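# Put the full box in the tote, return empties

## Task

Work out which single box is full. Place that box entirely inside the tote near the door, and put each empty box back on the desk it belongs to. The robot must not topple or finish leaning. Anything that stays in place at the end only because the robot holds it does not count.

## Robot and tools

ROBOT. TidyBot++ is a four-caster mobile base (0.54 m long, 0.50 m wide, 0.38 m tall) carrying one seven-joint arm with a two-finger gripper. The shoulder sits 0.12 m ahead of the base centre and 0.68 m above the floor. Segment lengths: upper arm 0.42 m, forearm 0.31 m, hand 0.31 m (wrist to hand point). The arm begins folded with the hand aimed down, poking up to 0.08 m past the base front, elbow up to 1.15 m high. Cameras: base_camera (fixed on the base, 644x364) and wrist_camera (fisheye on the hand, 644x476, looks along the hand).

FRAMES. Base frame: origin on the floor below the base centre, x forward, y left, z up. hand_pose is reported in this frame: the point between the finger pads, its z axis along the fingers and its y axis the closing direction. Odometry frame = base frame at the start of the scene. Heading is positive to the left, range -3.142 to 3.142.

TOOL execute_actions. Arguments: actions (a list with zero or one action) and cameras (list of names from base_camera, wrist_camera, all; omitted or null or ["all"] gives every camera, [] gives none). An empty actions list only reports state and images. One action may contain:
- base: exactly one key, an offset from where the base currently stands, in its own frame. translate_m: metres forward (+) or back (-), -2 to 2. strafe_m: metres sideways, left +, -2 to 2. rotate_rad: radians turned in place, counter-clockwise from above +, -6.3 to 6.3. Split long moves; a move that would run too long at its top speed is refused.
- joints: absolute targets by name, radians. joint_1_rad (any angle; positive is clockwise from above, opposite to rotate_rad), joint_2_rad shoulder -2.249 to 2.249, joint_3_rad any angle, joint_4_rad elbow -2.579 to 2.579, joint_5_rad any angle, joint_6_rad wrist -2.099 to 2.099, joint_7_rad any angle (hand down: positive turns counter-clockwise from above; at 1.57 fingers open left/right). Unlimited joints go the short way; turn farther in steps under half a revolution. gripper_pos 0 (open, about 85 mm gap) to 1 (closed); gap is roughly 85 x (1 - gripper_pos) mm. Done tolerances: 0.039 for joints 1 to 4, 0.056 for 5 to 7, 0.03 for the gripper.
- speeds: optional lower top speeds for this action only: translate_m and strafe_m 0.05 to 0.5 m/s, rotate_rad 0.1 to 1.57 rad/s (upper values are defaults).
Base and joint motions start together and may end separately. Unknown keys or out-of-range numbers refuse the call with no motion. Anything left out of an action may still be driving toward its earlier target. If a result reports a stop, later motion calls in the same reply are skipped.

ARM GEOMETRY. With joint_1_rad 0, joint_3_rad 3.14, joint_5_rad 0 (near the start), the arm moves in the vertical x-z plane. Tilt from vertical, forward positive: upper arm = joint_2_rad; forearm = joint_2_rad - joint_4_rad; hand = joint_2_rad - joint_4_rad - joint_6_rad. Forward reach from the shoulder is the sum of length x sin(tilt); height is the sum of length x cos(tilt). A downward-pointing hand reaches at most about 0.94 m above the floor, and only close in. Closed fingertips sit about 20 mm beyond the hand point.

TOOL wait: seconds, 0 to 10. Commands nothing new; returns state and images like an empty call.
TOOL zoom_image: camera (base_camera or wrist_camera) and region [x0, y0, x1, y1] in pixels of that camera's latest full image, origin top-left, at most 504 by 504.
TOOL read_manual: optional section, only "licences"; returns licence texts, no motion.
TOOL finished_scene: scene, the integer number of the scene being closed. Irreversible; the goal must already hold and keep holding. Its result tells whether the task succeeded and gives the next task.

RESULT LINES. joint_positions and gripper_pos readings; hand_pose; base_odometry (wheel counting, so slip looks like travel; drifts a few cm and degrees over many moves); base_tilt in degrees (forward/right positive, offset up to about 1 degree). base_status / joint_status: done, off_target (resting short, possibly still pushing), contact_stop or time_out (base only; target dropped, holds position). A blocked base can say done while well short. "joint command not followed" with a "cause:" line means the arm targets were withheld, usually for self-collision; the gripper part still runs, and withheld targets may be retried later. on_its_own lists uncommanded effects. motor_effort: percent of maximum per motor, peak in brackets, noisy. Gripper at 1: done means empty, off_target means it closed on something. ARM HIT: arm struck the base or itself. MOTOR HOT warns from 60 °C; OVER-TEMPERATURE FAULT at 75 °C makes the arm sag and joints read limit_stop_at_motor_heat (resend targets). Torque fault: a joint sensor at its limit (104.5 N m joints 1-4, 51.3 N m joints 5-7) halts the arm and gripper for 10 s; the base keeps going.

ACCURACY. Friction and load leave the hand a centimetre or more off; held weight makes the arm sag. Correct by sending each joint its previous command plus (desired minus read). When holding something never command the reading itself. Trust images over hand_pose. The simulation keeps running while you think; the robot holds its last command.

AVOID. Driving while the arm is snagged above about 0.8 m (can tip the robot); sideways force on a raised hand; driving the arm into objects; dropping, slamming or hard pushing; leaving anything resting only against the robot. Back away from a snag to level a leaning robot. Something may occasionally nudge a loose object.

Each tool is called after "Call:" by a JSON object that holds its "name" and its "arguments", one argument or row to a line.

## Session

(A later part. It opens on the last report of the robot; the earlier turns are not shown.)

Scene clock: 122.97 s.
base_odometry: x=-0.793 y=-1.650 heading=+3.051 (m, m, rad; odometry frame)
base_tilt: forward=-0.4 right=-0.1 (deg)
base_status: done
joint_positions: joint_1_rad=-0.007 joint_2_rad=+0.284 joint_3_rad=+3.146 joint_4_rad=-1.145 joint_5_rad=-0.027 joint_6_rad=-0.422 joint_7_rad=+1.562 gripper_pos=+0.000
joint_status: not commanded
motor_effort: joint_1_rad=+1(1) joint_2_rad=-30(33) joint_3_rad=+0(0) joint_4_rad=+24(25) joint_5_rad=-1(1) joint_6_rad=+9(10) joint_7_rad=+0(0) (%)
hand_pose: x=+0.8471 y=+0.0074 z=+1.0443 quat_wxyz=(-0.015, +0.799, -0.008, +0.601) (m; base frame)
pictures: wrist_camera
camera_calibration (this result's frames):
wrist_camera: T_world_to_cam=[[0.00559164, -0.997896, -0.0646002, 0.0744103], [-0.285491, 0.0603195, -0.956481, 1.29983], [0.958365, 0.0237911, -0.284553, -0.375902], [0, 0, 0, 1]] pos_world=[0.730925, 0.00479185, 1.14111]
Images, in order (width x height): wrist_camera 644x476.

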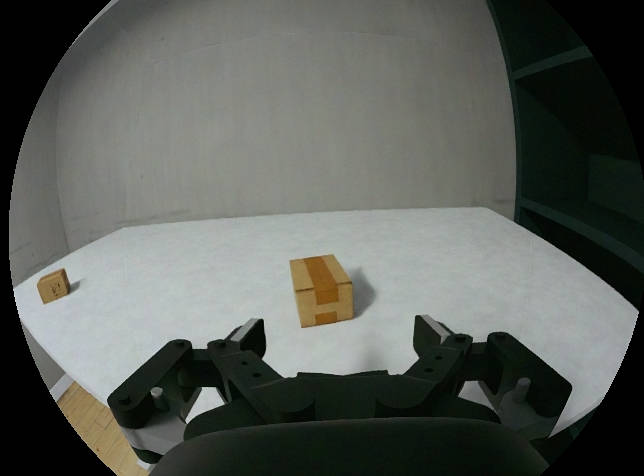

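Call:
{"name": "execute_actions", "arguments": {
  "actions": [
    {"base":{"strafe_m":0.012},"joints":{"joint_2_rad":0.335}}
  ],
  "cameras": []
}}

Call:
{"name": "execute_actions", "arguments": {
  "actions": [
    {"base":{"translate_m":0.09},"speeds":{"translate_m":0.06}}
  ],
  "cameras": ["wrist_camera"]
}}

Scene clock: 124.10 s.
base_odometry: x=-0.795 y=-1.662 heading=+3.051 (m, m, rad; odometry frame)
base_tilt: forward=-0.4 right=-0.1 (deg)
base_status: done
joint_positions: joint_1_rad=-0.010 joint_2_rad=+0.332 joint_3_rad=+3.146 joint_4_rad=-1.142 joint_5_rad=-0.027 joint_6_rad=-0.422 joint_7_rad=+1.562 gripper_pos=+0.000
joint_status: all done
motor_effort: joint_1_rad=+1(3) joint_2_rad=-32(34) joint_3_rad=+0(2) joint_4_rad=+23(24) joint_5_rad=-1(1) joint_6_rad=+9(9) joint_7_rad=+0(0) (%)
hand_pose: x=+0.8639 y=+0.0099 z=+1.0108 quat_wxyz=(-0.016, +0.812, -0.007, +0.583) (m; base frame)
pictures: none
No camera images: the call's "cameras" was empty. Leave "cameras" out to get every camera's image.

Scene clock: 126.10 s.
base_odometry: x=-0.884 y=-1.654 heading=+3.051 (m, m, rad; odometry frame)
base_tilt: forward=-0.4 right=-0.1 (deg)
base_status: done
joint_positions: joint_1_rad=-0.010 joint_2_rad=+0.333 joint_3_rad=+3.146 joint_4_rad=-1.142 joint_5_rad=-0.027 joint_6_rad=-0.421 joint_7_rad=+1.562 gripper_pos=+0.000
joint_status: not commanded
motor_effort: joint_1_rad=+1(0) joint_2_rad=-31(34) joint_3_rad=+0(0) joint_4_rad=+21(24) joint_5_rad=-1(1) joint_6_rad=+9(10) joint_7_rad=+0(0) (%)
hand_pose: x=+0.8645 y=+0.0099 z=+1.0099 quat_wxyz=(-0.016, +0.812, -0.007, +0.583) (m; base frame)
pictures: wrist_camera
camera_calibration (this result's frames):
wrist_camera: T_world_to_cam=[[0.00581434, -0.997903, -0.064464, 0.0742507], [-0.329083, 0.0589649, -0.942458, 1.29524], [0.944283, 0.0266938, -0.32805, -0.346322], [0, 0, 0, 1]] pos_world=[0.752837, 0.00696571, 1.11189]
Images, in order (width x height): wrist_camera 644x476.

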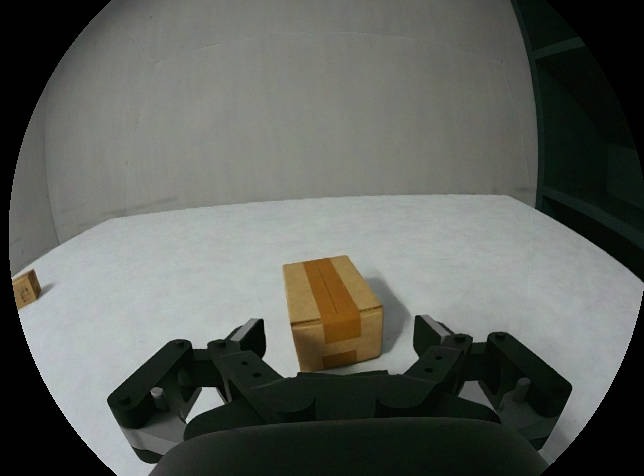

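Similar to earlier geometry; advance 0.085.

Call:
{"name": "execute_actions", "arguments": {
  "actions": [
    {"base":{"translate_m":0.085},"speeds":{"translate_m":0.05}}
  ],
  "cameras": ["wrist_camera"]
}}

Call:
{"name": "execute_actions", "arguments": {
  "actions": [
    {"joints":{"gripper_pos":1}}
  ],
  "cameras": []
}}

Call:
{"name": "execute_actions", "arguments": {
  "actions": [
    {"joints":{"joint_2_rad":0.29}}
  ],
  "cameras": ["wrist_camera"]
}}

Scene clock: 128.57 s.
base_odometry: x=-0.969 y=-1.646 heading=+3.051 (m, m, rad; odometry frame)
base_tilt: forward=-0.4 right=-0.1 (deg)
base_status: done
joint_positions: joint_1_rad=-0.010 joint_2_rad=+0.334 joint_3_rad=+3.146 joint_4_rad=-1.142 joint_5_rad=-0.027 joint_6_rad=-0.421 joint_7_rad=+1.562 gripper_pos=+0.000
joint_status: not commanded
motor_effort: joint_1_rad=+1(1) joint_2_rad=-31(35) joint_3_rad=+0(0) joint_4_rad=+23(23) joint_5_rad=-1(1) joint_6_rad=+9(9) joint_7_rad=+0(0) (%)
hand_pose: x=+0.8647 y=+0.0099 z=+1.0096 quat_wxyz=(-0.016, +0.812, -0.007, +0.583) (m; base frame)
pictures: wrist_camera
camera_calibration (this result's frames):
wrist_camera: T_world_to_cam=[[0.00579381, -0.997903, -0.0644624, 0.0742483], [-0.329308, 0.0589638, -0.94238, 1.29516], [0.944205, 0.0266879, -0.328275, -0.346289], [0, 0, 0, 1]] pos_world=[0.753043, 0.00696687, 1.11164]
Images, in order (width x height): wrist_camera 644x476.

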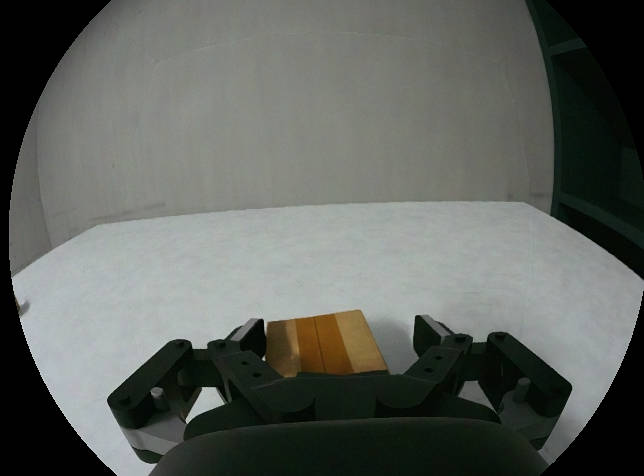

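Scene clock: 129.67 s.
base_odometry: x=-0.969 y=-1.646 heading=+3.051 (m, m, rad; odometry frame)
base_tilt: forward=-0.5 right=-0.1 (deg)
base_status: not commanded
joint_positions: joint_1_rad=-0.010 joint_2_rad=+0.334 joint_3_rad=+3.146 joint_4_rad=-1.140 joint_5_rad=-0.027 joint_6_rad=-0.419 joint_7_rad=+1.562 gripper_pos=+0.360
joint_status: gripper_pos off_target (ended at +0.360, target +1.000)
motor_effort: joint_1_rad=+1(1) joint_2_rad=-32(33) joint_3_rad=+0(0) joint_4_rad=+23(22) joint_5_rad=-1(2) joint_6_rad=+9(9) joint_7_rad=+0(0) (%)
hand_pose: x=+0.8650 y=+0.0099 z=+1.0115 quat_wxyz=(-0.016, +0.811, -0.007, +0.585) (m; base frame)
pictures: none
No camera images: the call's "cameras" was empty. Leave "cameras" out to get every camera's image.

Scene clock: 130.53 s.
base_odometry: x=-0.969 y=-1.646 heading=+3.051 (m, m, rad; odometry frame)
base_tilt: forward=-0.4 right=-0.1 (deg)
base_status: not commanded
joint_positions: joint_1_rad=-0.010 joint_2_rad=+0.297 joint_3_rad=+3.146 joint_4_rad=-1.139 joint_5_rad=-0.027 joint_6_rad=-0.419 joint_7_rad=+1.562 gripper_pos=+0.360
joint_status: all done
motor_effort: joint_1_rad=+0(1) joint_2_rad=-31(35) joint_3_rad=+0(0) joint_4_rad=+23(23) joint_5_rad=-1(1) joint_6_rad=+9(10) joint_7_rad=+0(0) (%)
hand_pose: x=+0.8523 y=+0.0098 z=+1.0392 quat_wxyz=(-0.016, +0.800, -0.007, +0.600) (m; base frame)
pictures: wrist_camera
camera_calibration (this result's frames):
wrist_camera: T_world_to_cam=[[0.00843892, -0.997877, -0.0645718, 0.0739484], [-0.289613, 0.0593675, -0.955301, 1.29861], [0.957107, 0.0267625, -0.288497, -0.377283], [0, 0, 0, 1]] pos_world=[0.73657, 0.00679325, 1.13649]
Images, in order (width x height): wrist_camera 644x476.

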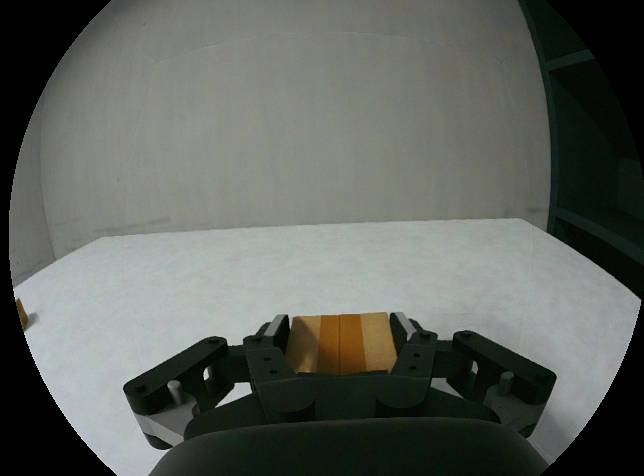

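Call:
{"name": "execute_actions", "arguments": {
  "actions": [
    {"joints":{"joint_2_rad":0.337}}
  ],
  "cameras": []
}}

Call:
{"name": "execute_actions", "arguments": {
  "actions": [
    {"joints":{"gripper_pos":0}}
  ],
  "cameras": []
}}

Call:
{"name": "execute_actions", "arguments": {
  "actions": [
    {"base":{"translate_m":-0.5},"speeds":{"translate_m":0.25}}
  ],
  "cameras": []
}}

Call:
{"name": "execute_actions", "arguments": {
  "actions": [
    {"base":{"strafe_m":0.6},"joints":{"joint_2_rad":0.28},"speeds":{"strafe_m":0.3}}
  ]
}}

Scene clock: 131.70 s.
base_odometry: x=-0.969 y=-1.646 heading=+3.051 (m, m, rad; odometry frame)
base_tilt: forward=-0.4 right=-0.1 (deg)
base_status: not commanded
joint_positions: joint_1_rad=-0.010 joint_2_rad=+0.333 joint_3_rad=+3.146 joint_4_rad=-1.139 joint_5_rad=-0.027 joint_6_rad=-0.419 joint_7_rad=+1.562 gripper_pos=+0.360
joint_status: all done
motor_effort: joint_1_rad=+0(1) joint_2_rad=-32(33) joint_3_rad=+0(0) joint_4_rad=+23(23) joint_5_rad=-2(1) joint_6_rad=+9(10) joint_7_rad=+0(0) (%)
hand_pose: x=+0.8649 y=+0.0099 z=+1.0122 quat_wxyz=(-0.016, +0.811, -0.007, +0.585) (m; base frame)
pictures: none
No camera images: the call's "cameras" was empty. Leave "cameras" out to get every camera's image.

Scene clock: 132.80 s.
base_odometry: x=-0.969 y=-1.646 heading=+3.051 (m, m, rad; odometry frame)
base_tilt: forward=-0.4 right=-0.1 (deg)
base_status: not commanded
joint_positions: joint_1_rad=-0.010 joint_2_rad=+0.333 joint_3_rad=+3.146 joint_4_rad=-1.139 joint_5_rad=-0.027 joint_6_rad=-0.419 joint_7_rad=+1.562 gripper_pos=+0.000
joint_status: all done
motor_effort: joint_1_rad=+0(2) joint_2_rad=-32(33) joint_3_rad=+0(0) joint_4_rad=+22(23) joint_5_rad=-1(1) joint_6_rad=+9(9) joint_7_rad=+0(0) (%)
hand_pose: x=+0.8649 y=+0.0099 z=+1.0122 quat_wxyz=(-0.016, +0.811, -0.007, +0.585) (m; base frame)
pictures: none
No camera images: the call's "cameras" was empty. Leave "cameras" out to get every camera's image.

Scene clock: 135.70 s.
base_odometry: x=-0.471 y=-1.691 heading=+3.051 (m, m, rad; odometry frame)
base_tilt: forward=-0.4 right=-0.1 (deg)
base_status: done
joint_positions: joint_1_rad=-0.010 joint_2_rad=+0.334 joint_3_rad=+3.146 joint_4_rad=-1.139 joint_5_rad=-0.027 joint_6_rad=-0.418 joint_7_rad=+1.562 gripper_pos=+0.000
joint_status: not commanded
motor_effort: joint_1_rad=+1(1) joint_2_rad=-31(35) joint_3_rad=+1(1) joint_4_rad=+23(24) joint_5_rad=-1(2) joint_6_rad=+9(9) joint_7_rad=+0(1) (%)
hand_pose: x=+0.8653 y=+0.0100 z=+1.0115 quat_wxyz=(-0.016, +0.811, -0.007, +0.585) (m; base frame)
pictures: none
No camera images: the call's "cameras" was empty. Leave "cameras" out to get every camera's image.

Scene clock: 138.70 s.
base_odometry: x=-0.525 y=-2.289 heading=+3.051 (m, m, rad; odometry frame)
base_tilt: forward=-0.5 right=-0.1 (deg)
base_status: done
joint_positions: joint_1_rad=-0.011 joint_2_rad=+0.283 joint_3_rad=+3.146 joint_4_rad=-1.138 joint_5_rad=-0.027 joint_6_rad=-0.418 joint_7_rad=+1.562 gripper_pos=+0.000
joint_status: all done
motor_effort: joint_1_rad=+1(3) joint_2_rad=-30(34) joint_3_rad=+1(3) joint_4_rad=+22(25) joint_5_rad=-1(2) joint_6_rad=+9(10) joint_7_rad=+0(0) (%)
hand_pose: x=+0.8474 y=+0.0102 z=+1.0503 quat_wxyz=(-0.016, +0.795, -0.007, +0.606) (m; base frame)
pictures: base_camera, wrist_camera
camera_calibration (this result's frames):
wrist_camera: T_world_to_cam=[[0.0101544, -0.997861, -0.0645838, 0.0737353], [-0.274755, 0.0593169, -0.959683, 1.29973], [0.961461, 0.0274897, -0.273564, -0.388711], [0, 0, 0, 1]] pos_world=[0.730088, 0.00716743, 1.14575]
Images, in order (width x height): base_camera 644x364, wrist_camera 644x476.

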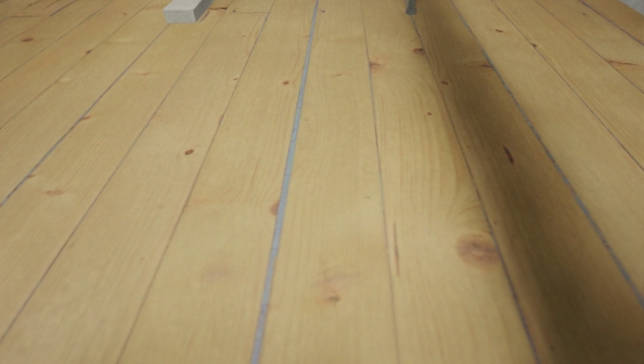

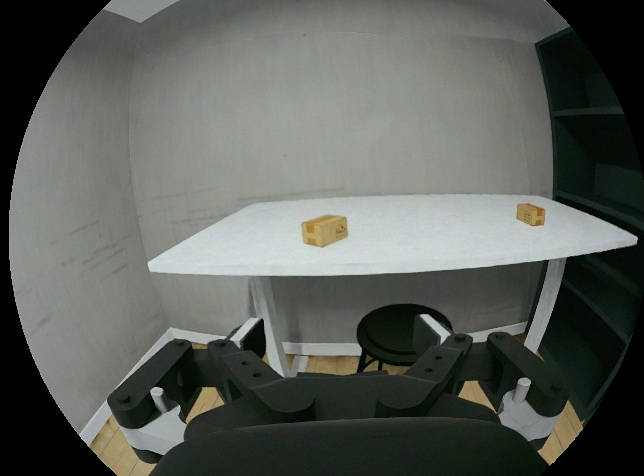

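Call:
{"name": "execute_actions", "arguments": {
  "actions": [
    {"base":{"translate_m":0.27},"joints":{"gripper_pos":1},"speeds":{"translate_m":0.15}}
  ],
  "cameras": []
}}

Call:
{"name": "execute_actions", "arguments": {
  "actions": [
    {"joints":{"joint_2_rad":0.335}}
  ],
  "cameras": ["wrist_camera"]
}}

Scene clock: 142.43 s.
base_odometry: x=-0.794 y=-2.265 heading=+3.052 (m, m, rad; odometry frame)
base_tilt: forward=-0.5 right=-0.1 (deg)
base_status: done
joint_positions: joint_1_rad=-0.011 joint_2_rad=+0.282 joint_3_rad=+3.146 joint_4_rad=-1.138 joint_5_rad=-0.027 joint_6_rad=-0.418 joint_7_rad=+1.562 gripper_pos=+0.999
joint_status: all done
motor_effort: joint_1_rad=+1(0) joint_2_rad=-30(34) joint_3_rad=+0(0) joint_4_rad=+22(25) joint_5_rad=-1(0) joint_6_rad=+9(10) joint_7_rad=+0(0) (%)
hand_pose: x=+0.8472 y=+0.0102 z=+1.0507 quat_wxyz=(-0.016, +0.795, -0.007, +0.606) (m; base frame)
pictures: none
No camera images: the call's "cameras" was empty. Leave "cameras" out to get every camera's image.

Scene clock: 143.33 s.
base_odometry: x=-0.794 y=-2.265 heading=+3.052 (m, m, rad; odometry frame)
base_tilt: forward=-0.4 right=-0.1 (deg)
base_status: not commanded
joint_positions: joint_1_rad=-0.011 joint_2_rad=+0.332 joint_3_rad=+3.146 joint_4_rad=-1.138 joint_5_rad=-0.027 joint_6_rad=-0.418 joint_7_rad=+1.562 gripper_pos=+0.999
joint_status: all done
motor_effort: joint_1_rad=+1(0) joint_2_rad=-32(34) joint_3_rad=+0(0) joint_4_rad=+23(24) joint_5_rad=-1(1) joint_6_rad=+9(10) joint_7_rad=+0(0) (%)
hand_pose: x=+0.8647 y=+0.0104 z=+1.0143 quat_wxyz=(-0.016, +0.810, -0.007, +0.586) (m; base frame)
pictures: wrist_camera
camera_calibration (this result's frames):
wrist_camera: T_world_to_cam=[[0.00701411, -0.997894, -0.0644783, 0.0740293], [-0.321005, 0.0588204, -0.945249, 1.29531], [0.947052, 0.0273279, -0.319916, -0.3557], [0, 0, 0, 1]] pos_world=[0.752147, 0.0074034, 1.11537]
Images, in order (width x height): wrist_camera 644x476.

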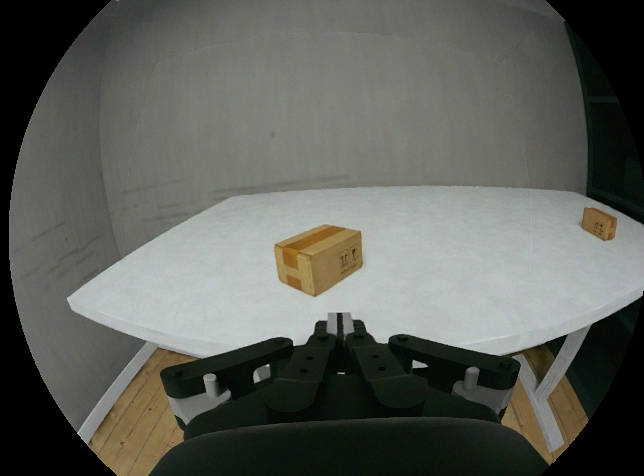

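Call:
{"name": "execute_actions", "arguments": {
  "actions": [
    {"base":{"strafe_m":-0.018},"speeds":{"strafe_m":0.05}}
  ]
}}

Scene clock: 145.47 s.
base_odometry: x=-0.792 y=-2.247 heading=+3.052 (m, m, rad; odometry frame)
base_tilt: forward=-0.5 right=-0.1 (deg)
base_status: done
joint_positions: joint_1_rad=-0.011 joint_2_rad=+0.332 joint_3_rad=+3.146 joint_4_rad=-1.138 joint_5_rad=-0.027 joint_6_rad=-0.418 joint_7_rad=+1.562 gripper_pos=+0.999
joint_status: not commanded
motor_effort: joint_1_rad=+1(4) joint_2_rad=-31(33) joint_3_rad=+0(1) joint_4_rad=+22(23) joint_5_rad=-1(1) joint_6_rad=+9(9) joint_7_rad=+0(0) (%)
hand_pose: x=+0.8647 y=+0.0104 z=+1.0143 quat_wxyz=(-0.016, +0.810, -0.007, +0.586) (m; base frame)
pictures: base_camera, wrist_camera
camera_calibration (this result's frames):
wrist_camera: T_world_to_cam=[[0.00696, -0.997895, -0.0644782, 0.0740355], [-0.321001, 0.0588377, -0.945249, 1.29531], [0.947053, 0.0272765, -0.319916, -0.355701], [0, 0, 0, 1]] pos_world=[0.752148, 0.00736905, 1.11537]
Images, in order (width x height): base_camera 644x364, wrist_camera 644x476.

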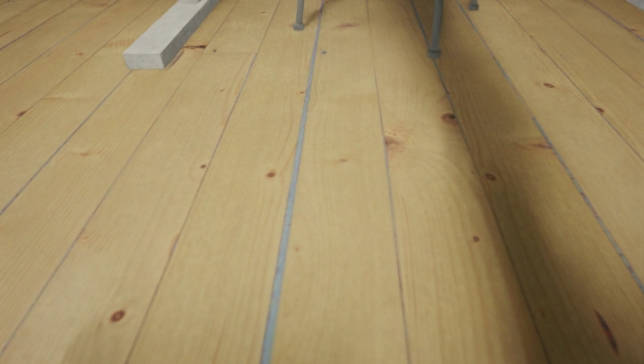

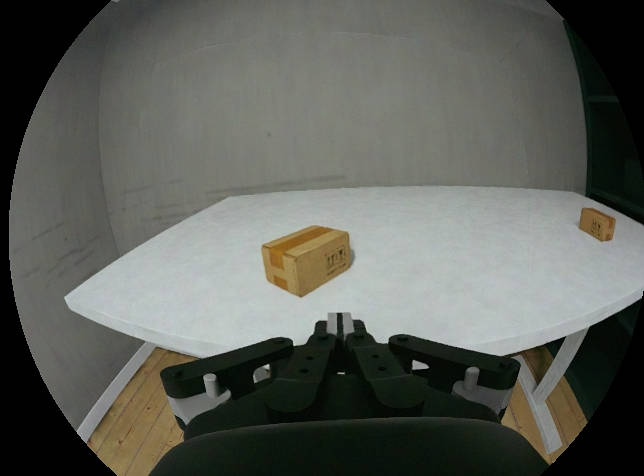

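Call:
{"name": "execute_actions", "arguments": {
  "actions": [
    {"base":{"translate_m":0.13},"speeds":{"translate_m":0.05}}
  ]
}}

Scene clock: 148.73 s.
base_odometry: x=-0.922 y=-2.235 heading=+3.052 (m, m, rad; odometry frame)
base_tilt: forward=-0.4 right=-0.1 (deg)
base_status: done
joint_positions: joint_1_rad=-0.011 joint_2_rad=+0.333 joint_3_rad=+3.146 joint_4_rad=-1.138 joint_5_rad=-0.027 joint_6_rad=-0.418 joint_7_rad=+1.562 gripper_pos=+0.999
joint_status: not commanded
motor_effort: joint_1_rad=+1(2) joint_2_rad=-31(35) joint_3_rad=+0(0) joint_4_rad=+22(25) joint_5_rad=-1(2) joint_6_rad=+9(10) joint_7_rad=+0(0) (%)
hand_pose: x=+0.8651 y=+0.0104 z=+1.0137 quat_wxyz=(-0.016, +0.810, -0.007, +0.586) (m; base frame)
pictures: base_camera, wrist_camera
camera_calibration (this result's frames):
wrist_camera: T_world_to_cam=[[0.00691009, -0.997895, -0.0644749, 0.0740334], [-0.321628, 0.0588325, -0.945037, 1.29516], [0.946841, 0.0272672, -0.320544, -0.355465], [0, 0, 0, 1]] pos_world=[0.752616, 0.00737274, 1.1148]
Images, in order (width x height): base_camera 644x364, wrist_camera 644x476.

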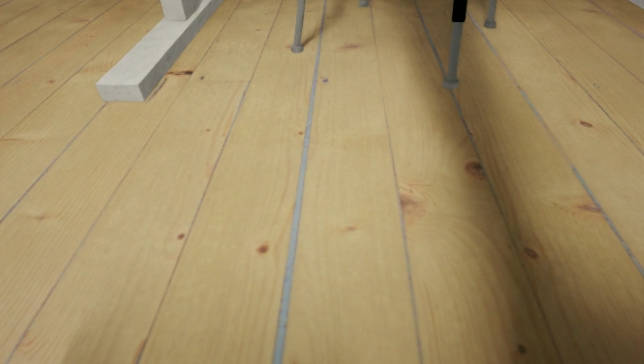

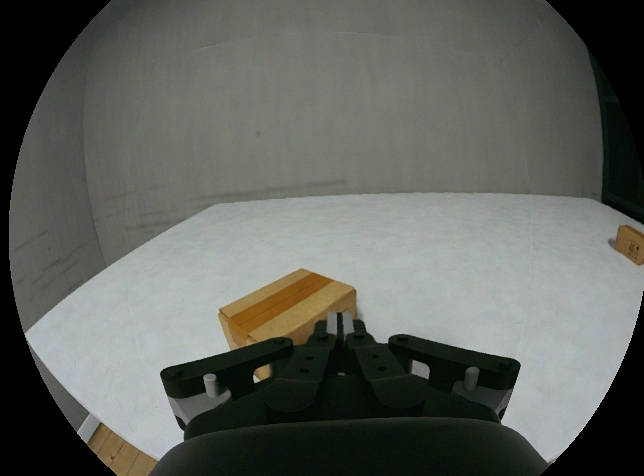

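Call:
{"name": "execute_actions", "arguments": {
  "actions": [
    {"base":{"translate_m":0.06},"speeds":{"translate_m":0.05}}
  ]
}}

Scene clock: 150.63 s.
base_odometry: x=-0.982 y=-2.229 heading=+3.052 (m, m, rad; odometry frame)
base_tilt: forward=-0.5 right=-0.1 (deg)
base_status: done
joint_positions: joint_1_rad=-0.011 joint_2_rad=+0.333 joint_3_rad=+3.146 joint_4_rad=-1.138 joint_5_rad=-0.027 joint_6_rad=-0.418 joint_7_rad=+1.562 gripper_pos=+0.999
joint_status: not commanded
motor_effort: joint_1_rad=+1(0) joint_2_rad=-32(35) joint_3_rad=+0(0) joint_4_rad=+22(24) joint_5_rad=-2(2) joint_6_rad=+9(9) joint_7_rad=+0(0) (%)
hand_pose: x=+0.8652 y=+0.0104 z=+1.0135 quat_wxyz=(-0.016, +0.810, -0.007, +0.586) (m; base frame)
pictures: base_camera, wrist_camera
camera_calibration (this result's frames):
wrist_camera: T_world_to_cam=[[0.00689273, -0.997896, -0.0644739, 0.0740343], [-0.321877, 0.0588299, -0.944952, 1.29512], [0.946756, 0.027266, -0.320794, -0.355296], [0, 0, 0, 1]] pos_world=[0.75274, 0.00737408, 1.11463]
Images, in order (width x height): base_camera 644x364, wrist_camera 644x476.

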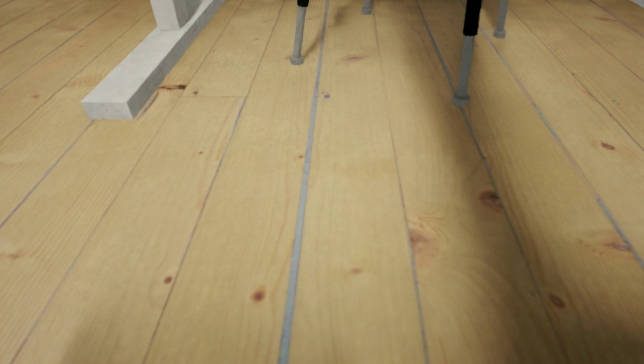

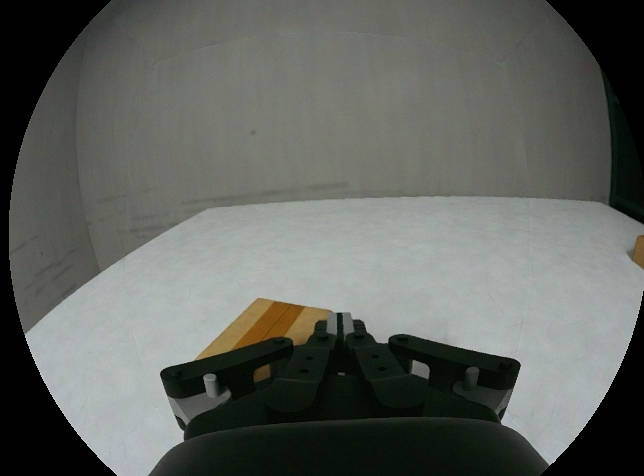

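Rotated. Back off and look.

Call:
{"name": "execute_actions", "arguments": {
  "actions": [
    {"base":{"translate_m":-0.17},"joints":{"gripper_pos":0},"speeds":{"translate_m":0.1}}
  ]
}}

Scene clock: 153.00 s.
base_odometry: x=-0.812 y=-2.245 heading=+3.052 (m, m, rad; odometry frame)
base_tilt: forward=-0.5 right=-0.1 (deg)
base_status: done
joint_positions: joint_1_rad=-0.010 joint_2_rad=+0.333 joint_3_rad=+3.146 joint_4_rad=-1.138 joint_5_rad=-0.027 joint_6_rad=-0.418 joint_7_rad=+1.562 gripper_pos=+0.000
joint_status: all done
motor_effort: joint_1_rad=+1(2) joint_2_rad=-32(34) joint_3_rad=+0(2) joint_4_rad=+22(23) joint_5_rad=+0(2) joint_6_rad=+9(10) joint_7_rad=+0(0) (%)
hand_pose: x=+0.8652 y=+0.0100 z=+1.0135 quat_wxyz=(-0.016, +0.810, -0.007, +0.586) (m; base frame)
pictures: base_camera, wrist_camera
camera_calibration (this result's frames):
wrist_camera: T_world_to_cam=[[0.00633155, -0.997899, -0.0644744, 0.0740984], [-0.32167, 0.0590163, -0.945011, 1.29509], [0.946831, 0.0267229, -0.320621, -0.35553], [0, 0, 0, 1]] pos_world=[0.752748, 0.00701229, 1.11466]
Images, in order (width x height): base_camera 644x364, wrist_camera 644x476.

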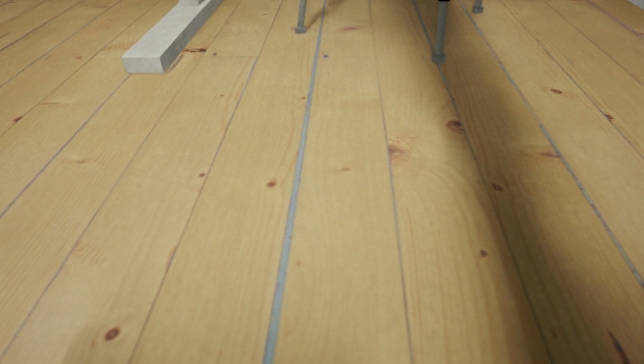

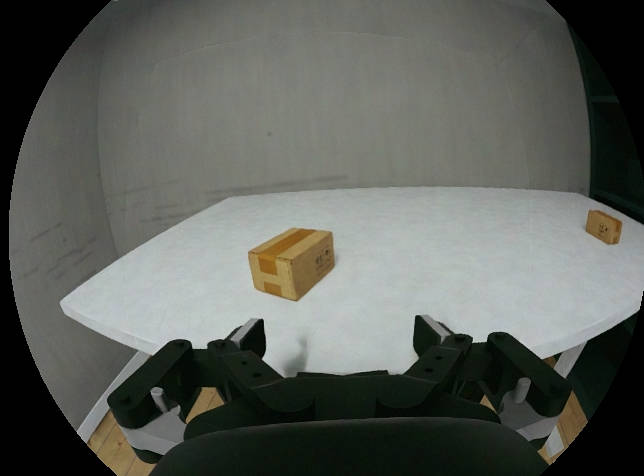

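Call:
{"name": "execute_actions", "arguments": {
  "actions": [
    {"base":{"strafe_m":0.21},"joints":{"joint_1_rad":0.2},"speeds":{"strafe_m":0.1}}
  ]
}}

Scene clock: 156.13 s.
base_odometry: x=-0.831 y=-2.454 heading=+3.052 (m, m, rad; odometry frame)
base_tilt: forward=-0.4 right=-0.1 (deg)
base_status: done
joint_positions: joint_1_rad=+0.199 joint_2_rad=+0.333 joint_3_rad=+3.146 joint_4_rad=-1.138 joint_5_rad=-0.027 joint_6_rad=-0.418 joint_7_rad=+1.562 gripper_pos=+0.000
joint_status: all done
motor_effort: joint_1_rad=+1(4) joint_2_rad=-32(33) joint_3_rad=+0(2) joint_4_rad=+23(23) joint_5_rad=-1(1) joint_6_rad=+9(9) joint_7_rad=+0(0) (%)
hand_pose: x=+0.8510 y=-0.1449 z=+1.0135 quat_wxyz=(+0.046, +0.805, -0.092, +0.585) (m; base frame)
pictures: base_camera, wrist_camera
camera_calibration (this result's frames):
wrist_camera: T_world_to_cam=[[-0.200645, -0.97754, -0.0644743, 0.0987286], [-0.302451, 0.124409, -0.945011, 1.2928], [0.931807, -0.170112, -0.32062, -0.353742], [0, 0, 0, 1]] pos_world=[0.740438, -0.1245, 1.11466]
Images, in order (width x height): base_camera 644x364, wrist_camera 644x476.

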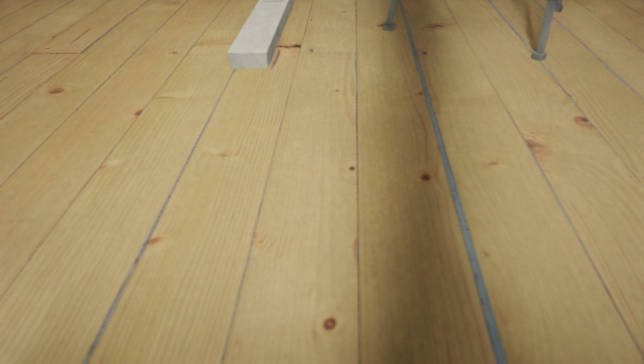

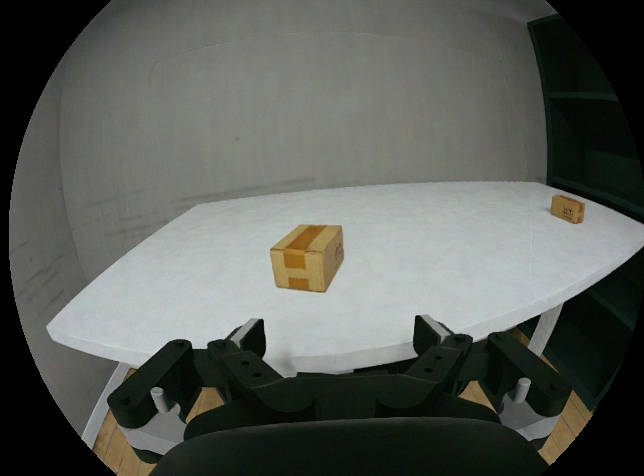

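Call:
{"name": "execute_actions", "arguments": {
  "actions": [
    {"base":{"strafe_m":0.02},"speeds":{"strafe_m":0.05}}
  ],
  "cameras": []
}}

Call:
{"name": "execute_actions", "arguments": {
  "actions": [
    {"base":{"translate_m":0.1},"speeds":{"translate_m":0.06}}
  ],
  "cameras": ["wrist_camera"]
}}

Scene clock: 157.47 s.
base_odometry: x=-0.833 y=-2.474 heading=+3.052 (m, m, rad; odometry frame)
base_tilt: forward=-0.5 right=-0.1 (deg)
base_status: done
joint_positions: joint_1_rad=+0.199 joint_2_rad=+0.333 joint_3_rad=+3.146 joint_4_rad=-1.138 joint_5_rad=-0.027 joint_6_rad=-0.418 joint_7_rad=+1.562 gripper_pos=+0.000
joint_status: not commanded
motor_effort: joint_1_rad=+2(4) joint_2_rad=-31(33) joint_3_rad=+0(2) joint_4_rad=+23(23) joint_5_rad=-2(1) joint_6_rad=+9(9) joint_7_rad=+0(0) (%)
hand_pose: x=+0.8509 y=-0.1455 z=+1.0135 quat_wxyz=(+0.046, +0.805, -0.092, +0.585) (m; base frame)
pictures: none
No camera images: the call's "cameras" was empty. Leave "cameras" out to get every camera's image.

Scene clock: 159.63 s.
base_odometry: x=-0.933 y=-2.465 heading=+3.052 (m, m, rad; odometry frame)
base_tilt: forward=-0.5 right=-0.1 (deg)
base_status: done
joint_positions: joint_1_rad=+0.199 joint_2_rad=+0.334 joint_3_rad=+3.146 joint_4_rad=-1.138 joint_5_rad=-0.027 joint_6_rad=-0.418 joint_7_rad=+1.562 gripper_pos=+0.000
joint_status: not commanded
motor_effort: joint_1_rad=+0(0) joint_2_rad=-31(34) joint_3_rad=+0(1) joint_4_rad=+23(24) joint_5_rad=-1(1) joint_6_rad=+9(10) joint_7_rad=+0(0) (%)
hand_pose: x=+0.8512 y=-0.1455 z=+1.0129 quat_wxyz=(+0.046, +0.805, -0.092, +0.584) (m; base frame)
pictures: wrist_camera
camera_calibration (this result's frames):
wrist_camera: T_world_to_cam=[[-0.201435, -0.977378, -0.0644711, 0.0988186], [-0.303086, 0.124784, -0.944758, 1.29268], [0.931431, -0.170767, -0.321365, -0.353253], [0, 0, 0, 1]] pos_world=[0.740729, -0.125047, 1.11412]
Images, in order (width x height): wrist_camera 644x476.

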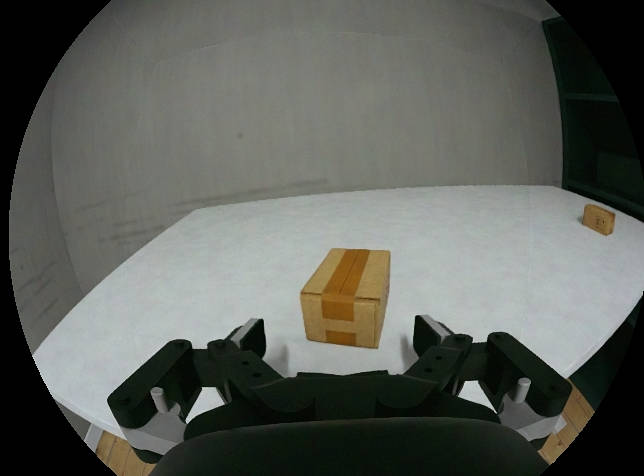

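Call:
{"name": "execute_actions", "arguments": {
  "actions": [
    {"base":{"strafe_m":-0.012},"speeds":{"strafe_m":0.05}}
  ],
  "cameras": []
}}

Call:
{"name": "execute_actions", "arguments": {
  "actions": [
    {"base":{"translate_m":0.075},"speeds":{"translate_m":0.05}}
  ],
  "cameras": ["wrist_camera"]
}}

Scene clock: 160.63 s.
base_odometry: x=-0.932 y=-2.453 heading=+3.052 (m, m, rad; odometry frame)
base_tilt: forward=-0.4 right=-0.1 (deg)
base_status: done
joint_positions: joint_1_rad=+0.201 joint_2_rad=+0.334 joint_3_rad=+3.146 joint_4_rad=-1.138 joint_5_rad=-0.027 joint_6_rad=-0.418 joint_7_rad=+1.562 gripper_pos=+0.000
joint_status: not commanded
motor_effort: joint_1_rad=+1(3) joint_2_rad=-33(34) joint_3_rad=+0(1) joint_4_rad=+24(24) joint_5_rad=-1(1) joint_6_rad=+9(9) joint_7_rad=+0(0) (%)
hand_pose: x=+0.8510 y=-0.1466 z=+1.0129 quat_wxyz=(+0.046, +0.805, -0.093, +0.584) (m; base frame)
pictures: none
No camera images: the call's "cameras" was empty. Leave "cameras" out to get every camera's image.

Scene clock: 162.60 s.
base_odometry: x=-1.006 y=-2.446 heading=+3.052 (m, m, rad; odometry frame)
base_tilt: forward=-0.4 right=-0.1 (deg)
base_status: done
joint_positions: joint_1_rad=+0.201 joint_2_rad=+0.334 joint_3_rad=+3.146 joint_4_rad=-1.137 joint_5_rad=-0.027 joint_6_rad=-0.418 joint_7_rad=+1.562 gripper_pos=+0.000
joint_status: not commanded
motor_effort: joint_1_rad=+1(0) joint_2_rad=-32(34) joint_3_rad=+0(1) joint_4_rad=+23(24) joint_5_rad=-2(1) joint_6_rad=+9(9) joint_7_rad=+0(0) (%)
hand_pose: x=+0.8511 y=-0.1466 z=+1.0128 quat_wxyz=(+0.046, +0.805, -0.093, +0.584) (m; base frame)
pictures: wrist_camera
camera_calibration (this result's frames):
wrist_camera: T_world_to_cam=[[-0.202827, -0.97709, -0.0644707, 0.0989822], [-0.302946, 0.125223, -0.944745, 1.29263], [0.931174, -0.172089, -0.321404, -0.35326], [0, 0, 0, 1]] pos_world=[0.740619, -0.125944, 1.11404]
Images, in order (width x height): wrist_camera 644x476.

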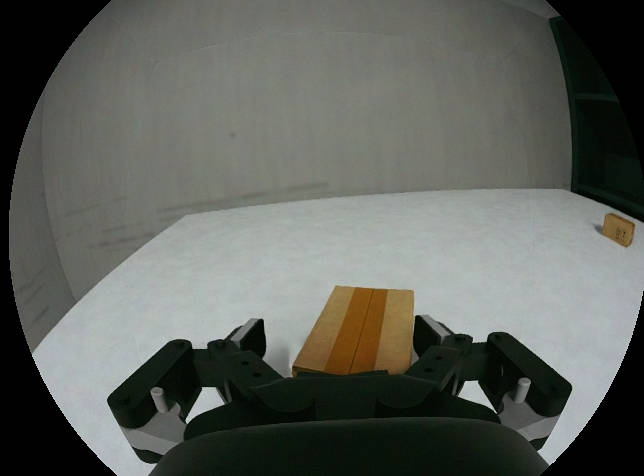

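Call:
{"name": "execute_actions", "arguments": {
  "actions": [
    {"joints":{"gripper_pos":1}}
  ],
  "cameras": []
}}

Call:
{"name": "execute_actions", "arguments": {
  "actions": [
    {"joints":{"joint_2_rad":0.2}}
  ],
  "cameras": ["wrist_camera"]
}}

Scene clock: 163.93 s.
base_odometry: x=-1.006 y=-2.446 heading=+3.052 (m, m, rad; odometry frame)
base_tilt: forward=-0.4 right=-0.1 (deg)
base_status: not commanded
joint_positions: joint_1_rad=+0.201 joint_2_rad=+0.333 joint_3_rad=+3.146 joint_4_rad=-1.137 joint_5_rad=-0.027 joint_6_rad=-0.416 joint_7_rad=+1.562 gripper_pos=+0.337
joint_status: gripper_pos off_target (ended at +0.337, target +1.000)
motor_effort: joint_1_rad=+0(2) joint_2_rad=-31(32) joint_3_rad=+0(2) joint_4_rad=+22(23) joint_5_rad=-1(2) joint_6_rad=+8(9) joint_7_rad=+1(1) (%)
hand_pose: x=+0.8507 y=-0.1467 z=+1.0149 quat_wxyz=(+0.046, +0.804, -0.093, +0.586) (m; base frame)
pictures: none
No camera images: the call's "cameras" was empty. Leave "cameras" out to get every camera's image.

Scene clock: 165.33 s.
base_odometry: x=-1.006 y=-2.446 heading=+3.052 (m, m, rad; odometry frame)
base_tilt: forward=-0.5 right=-0.1 (deg)
base_status: not commanded
joint_positions: joint_1_rad=+0.201 joint_2_rad=+0.220 joint_3_rad=+3.146 joint_4_rad=-1.142 joint_5_rad=-0.027 joint_6_rad=-0.416 joint_7_rad=+1.562 gripper_pos=+0.337
joint_status: all done
motor_effort: joint_1_rad=+1(0) joint_2_rad=-33(41) joint_3_rad=+1(0) joint_4_rad=+27(30) joint_5_rad=-1(2) joint_6_rad=+13(14) joint_7_rad=+0(1) (%)
hand_pose: x=+0.8093 y=-0.1383 z=+1.0933 quat_wxyz=(+0.050, +0.771, -0.089, +0.628) (m; base frame)
pictures: wrist_camera
camera_calibration (this result's frames):
wrist_camera: T_world_to_cam=[[-0.196102, -0.978459, -0.0645202, 0.0982387], [-0.198535, 0.104053, -0.974555, 1.30015], [0.960275, -0.178303, -0.214663, -0.428142], [0, 0, 0, 1]] pos_world=[0.688523, -0.1155, 1.18149]
Images, in order (width x height): wrist_camera 644x476.

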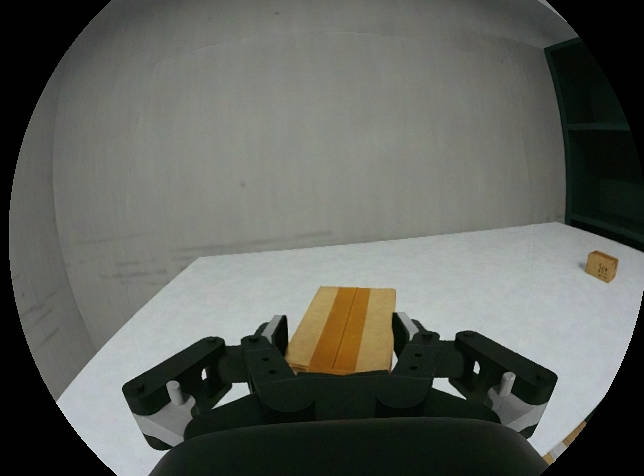

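Heavy: this is the full box. Back away and go to carry pose.

Call:
{"name": "execute_actions", "arguments": {
  "actions": [
    {"base":{"translate_m":-0.4},"joints":{"joint_1_rad":0},"speeds":{"translate_m":0.2}}
  ],
  "cameras": []
}}

Call:
{"name": "execute_actions", "arguments": {
  "actions": [
    {"base":{"strafe_m":-0.2},"joints":{"joint_2_rad":-0.35,"joint_4_rad":-1.8,"joint_6_rad":-0.2},"speeds":{"strafe_m":0.2}}
  ],
  "cameras": []
}}

Call:
{"name": "execute_actions", "arguments": {
  "actions": [
    {"base":{"rotate_rad":-1.57},"speeds":{"rotate_rad":0.7}}
  ]
}}

Scene clock: 168.37 s.
base_odometry: x=-0.608 y=-2.482 heading=+3.052 (m, m, rad; odometry frame)
base_tilt: forward=-0.4 right=-0.1 (deg)
base_status: done
joint_positions: joint_1_rad=-0.001 joint_2_rad=+0.223 joint_3_rad=+3.145 joint_4_rad=-1.142 joint_5_rad=-0.027 joint_6_rad=-0.416 joint_7_rad=+1.562 gripper_pos=+0.372
joint_status: all done
on_its_own: gripper_pos moved +0.035 toward your old target +1.000
motor_effort: joint_1_rad=+1(4) joint_2_rad=-33(35) joint_3_rad=+0(3) joint_4_rad=+26(29) joint_5_rad=+0(0) joint_6_rad=+13(14) joint_7_rad=+0(0) (%)
hand_pose: x=+0.8241 y=+0.0036 z=+1.0915 quat_wxyz=(-0.014, +0.777, -0.010, +0.629) (m; base frame)
pictures: none
No camera images: the call's "cameras" was empty. Leave "cameras" out to get every camera's image.

Scene clock: 170.30 s.
base_odometry: x=-0.590 y=-2.283 heading=+3.052 (m, m, rad; odometry frame)
base_tilt: forward=-0.4 right=-0.1 (deg)
base_status: done
joint_positions: joint_1_rad=-0.002 joint_2_rad=-0.325 joint_3_rad=+3.145 joint_4_rad=-1.801 joint_5_rad=-0.027 joint_6_rad=-0.249 joint_7_rad=+1.562 gripper_pos=+0.372
joint_status: all done
motor_effort: joint_1_rad=+1(5) joint_2_rad=-13(34) joint_3_rad=+1(4) joint_4_rad=+27(28) joint_5_rad=-1(1) joint_6_rad=+13(13) joint_7_rad=+0(0) (%)
hand_pose: x=+0.6054 y=+0.0023 z=+1.0625 quat_wxyz=(-0.014, +0.759, -0.012, +0.650) (m; base frame)
pictures: none
No camera images: the call's "cameras" was empty. Leave "cameras" out to get every camera's image.

Scene clock: 173.33 s.
base_odometry: x=-0.590 y=-2.282 heading=+1.482 (m, m, rad; odometry frame)
base_tilt: forward=-0.4 right=+0.0 (deg)
base_status: done
joint_positions: joint_1_rad=-0.002 joint_2_rad=-0.325 joint_3_rad=+3.145 joint_4_rad=-1.801 joint_5_rad=-0.027 joint_6_rad=-0.248 joint_7_rad=+1.562 gripper_pos=+0.372
joint_status: not commanded
motor_effort: joint_1_rad=+0(1) joint_2_rad=-13(14) joint_3_rad=+0(4) joint_4_rad=+28(28) joint_5_rad=+0(2) joint_6_rad=+13(14) joint_7_rad=+0(0) (%)
hand_pose: x=+0.6054 y=+0.0021 z=+1.0626 quat_wxyz=(-0.014, +0.759, -0.012, +0.651) (m; base frame)
pictures: base_camera, wrist_camera
camera_calibration (this result's frames):
wrist_camera: T_world_to_cam=[[0.0044163, -0.997752, -0.0668631, 0.0747754], [-0.162173, 0.065264, -0.984602, 1.20392], [0.986752, 0.0151917, -0.161521, -0.286819], [0, 0, 0, 1]] pos_world=[0.477933, 0.000391821, 1.14406]
Images, in order (width x height): base_camera 644x364, wrist_camera 644x476.

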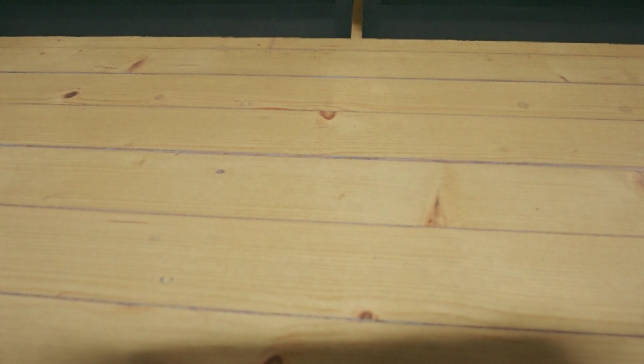

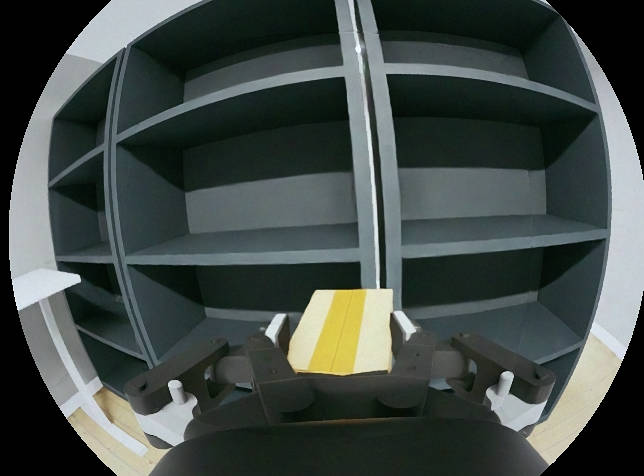

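Call:
{"name": "execute_actions", "arguments": {
  "actions": [
    {"base":{"strafe_m":-1.39},"speeds":{"strafe_m":0.35}}
  ]
}}

Scene clock: 178.57 s.
base_odometry: x=+0.795 y=-2.407 heading=+1.481 (m, m, rad; odometry frame)
base_tilt: forward=-0.5 right=-0.1 (deg)
base_status: done
joint_positions: joint_1_rad=-0.002 joint_2_rad=-0.325 joint_3_rad=+3.145 joint_4_rad=-1.801 joint_5_rad=-0.027 joint_6_rad=-0.248 joint_7_rad=+1.562 gripper_pos=+0.372
joint_status: not commanded
motor_effort: joint_1_rad=+1(2) joint_2_rad=-13(13) joint_3_rad=+1(5) joint_4_rad=+27(28) joint_5_rad=-1(1) joint_6_rad=+13(13) joint_7_rad=+0(0) (%)
hand_pose: x=+0.6054 y=+0.0021 z=+1.0627 quat_wxyz=(-0.014, +0.759, -0.012, +0.651) (m; base frame)
pictures: base_camera, wrist_camera
camera_calibration (this result's frames):
wrist_camera: T_world_to_cam=[[0.00441898, -0.997752, -0.0668632, 0.074775], [-0.162134, 0.0652643, -0.984608, 1.20392], [0.986759, 0.0151917, -0.161481, -0.286865], [0, 0, 0, 1]] pos_world=[0.477931, 0.000391987, 1.14406]
Images, in order (width x height): base_camera 644x364, wrist_camera 644x476.

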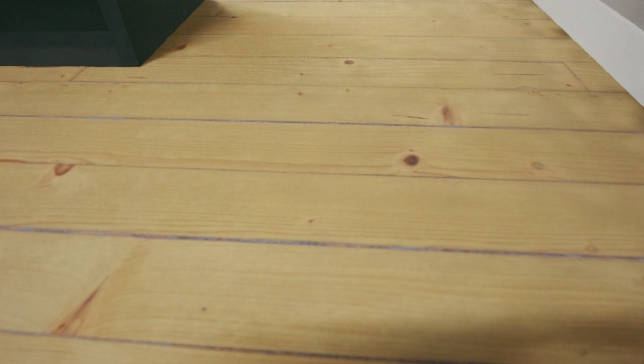

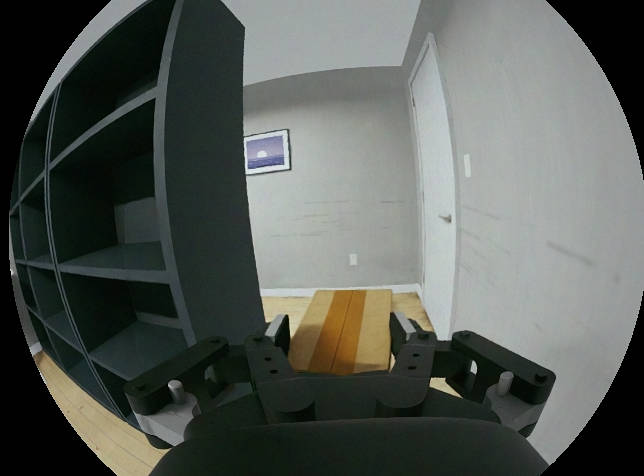

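Call:
{"name": "execute_actions", "arguments": {
  "actions": [
    {"base":{"strafe_m":-0.09},"speeds":{"strafe_m":0.2}}
  ],
  "cameras": []
}}

Call:
{"name": "execute_actions", "arguments": {
  "actions": [
    {"base":{"translate_m":1.3},"speeds":{"translate_m":0.35}}
  ]
}}

Scene clock: 180.13 s.
base_odometry: x=+0.884 y=-2.415 heading=+1.481 (m, m, rad; odometry frame)
base_tilt: forward=-0.5 right=-0.1 (deg)
base_status: done
joint_positions: joint_1_rad=-0.002 joint_2_rad=-0.325 joint_3_rad=+3.145 joint_4_rad=-1.801 joint_5_rad=-0.027 joint_6_rad=-0.248 joint_7_rad=+1.562 gripper_pos=+0.372
joint_status: not commanded
motor_effort: joint_1_rad=+1(2) joint_2_rad=-13(13) joint_3_rad=+1(3) joint_4_rad=+28(28) joint_5_rad=-1(1) joint_6_rad=+13(13) joint_7_rad=+0(0) (%)
hand_pose: x=+0.6054 y=+0.0020 z=+1.0627 quat_wxyz=(-0.014, +0.759, -0.012, +0.651) (m; base frame)
pictures: none
No camera images: the call's "cameras" was empty. Leave "cameras" out to get every camera's image.

Scene clock: 184.93 s.
base_odometry: x=+1.002 y=-1.120 heading=+1.481 (m, m, rad; odometry frame)
base_tilt: forward=-0.5 right=-0.1 (deg)
base_status: done
joint_positions: joint_1_rad=-0.002 joint_2_rad=-0.330 joint_3_rad=+3.145 joint_4_rad=-1.802 joint_5_rad=-0.027 joint_6_rad=-0.245 joint_7_rad=+1.562 gripper_pos=+0.372
joint_status: not commanded
motor_effort: joint_1_rad=+1(1) joint_2_rad=-13(16) joint_3_rad=+1(2) joint_4_rad=+27(29) joint_5_rad=-1(1) joint_6_rad=+13(14) joint_7_rad=+0(0) (%)
hand_pose: x=+0.6037 y=+0.0020 z=+1.0657 quat_wxyz=(-0.014, +0.757, -0.012, +0.654) (m; base frame)
pictures: base_camera, wrist_camera
camera_calibration (this result's frames):
wrist_camera: T_world_to_cam=[[0.0047241, -0.997752, -0.0668499, 0.0747005], [-0.154641, 0.0653176, -0.985809, 1.20343], [0.987959, 0.0149948, -0.153985, -0.293341], [0, 0, 0, 1]] pos_world=[0.475556, 0.000326247, 1.14617]
Images, in order (width x height): base_camera 644x364, wrist_camera 644x476.

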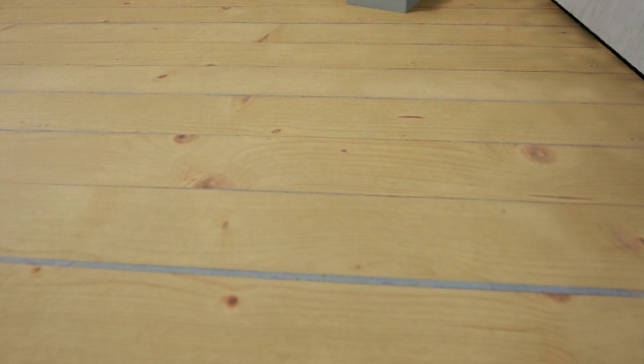

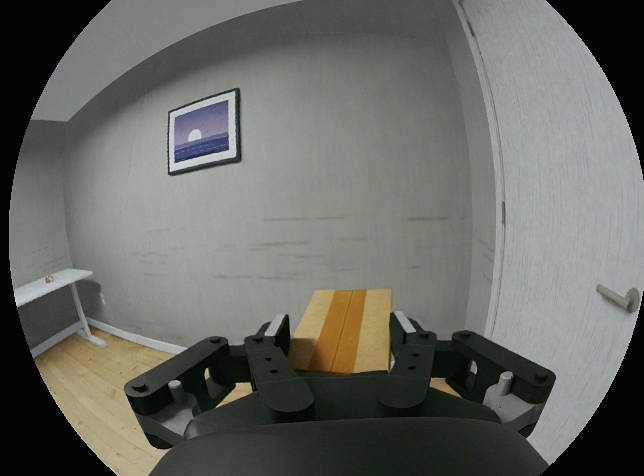

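Call:
{"name": "execute_actions", "arguments": {
  "actions": [
    {"base":{"translate_m":0.42},"speeds":{"translate_m":0.25}}
  ]
}}

Scene clock: 187.80 s.
base_odometry: x=+1.039 y=-0.702 heading=+1.481 (m, m, rad; odometry frame)
base_tilt: forward=-0.4 right=-0.1 (deg)
base_status: done
joint_positions: joint_1_rad=-0.002 joint_2_rad=-0.331 joint_3_rad=+3.145 joint_4_rad=-1.802 joint_5_rad=-0.027 joint_6_rad=-0.244 joint_7_rad=+1.562 gripper_pos=+0.372
joint_status: not commanded
motor_effort: joint_1_rad=+1(1) joint_2_rad=-13(15) joint_3_rad=+1(1) joint_4_rad=+27(29) joint_5_rad=-2(1) joint_6_rad=+13(14) joint_7_rad=+0(0) (%)
hand_pose: x=+0.6032 y=+0.0020 z=+1.0664 quat_wxyz=(-0.014, +0.756, -0.012, +0.654) (m; base frame)
pictures: base_camera, wrist_camera
camera_calibration (this result's frames):
wrist_camera: T_world_to_cam=[[0.00481944, -0.997752, -0.0668448, 0.0746788], [-0.152979, 0.0653231, -0.986068, 1.20329], [0.988218, 0.0149782, -0.15232, -0.294703], [0, 0, 0, 1]] pos_world=[0.474949, 0.00032224, 1.14663]
Images, in order (width x height): base_camera 644x364, wrist_camera 644x476.

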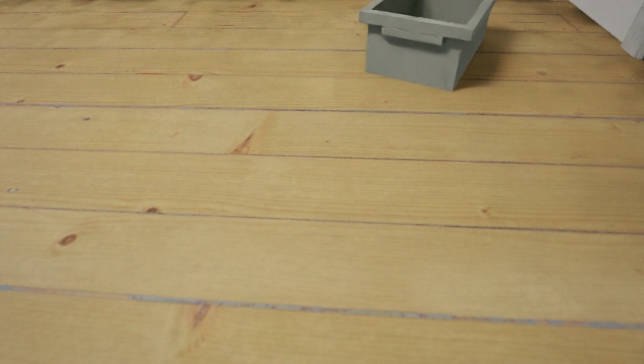

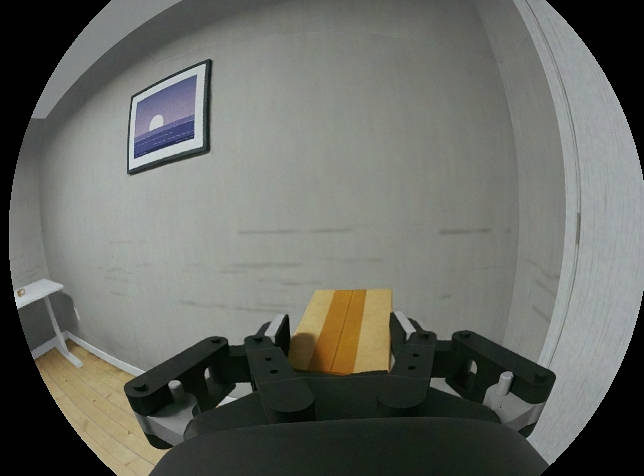

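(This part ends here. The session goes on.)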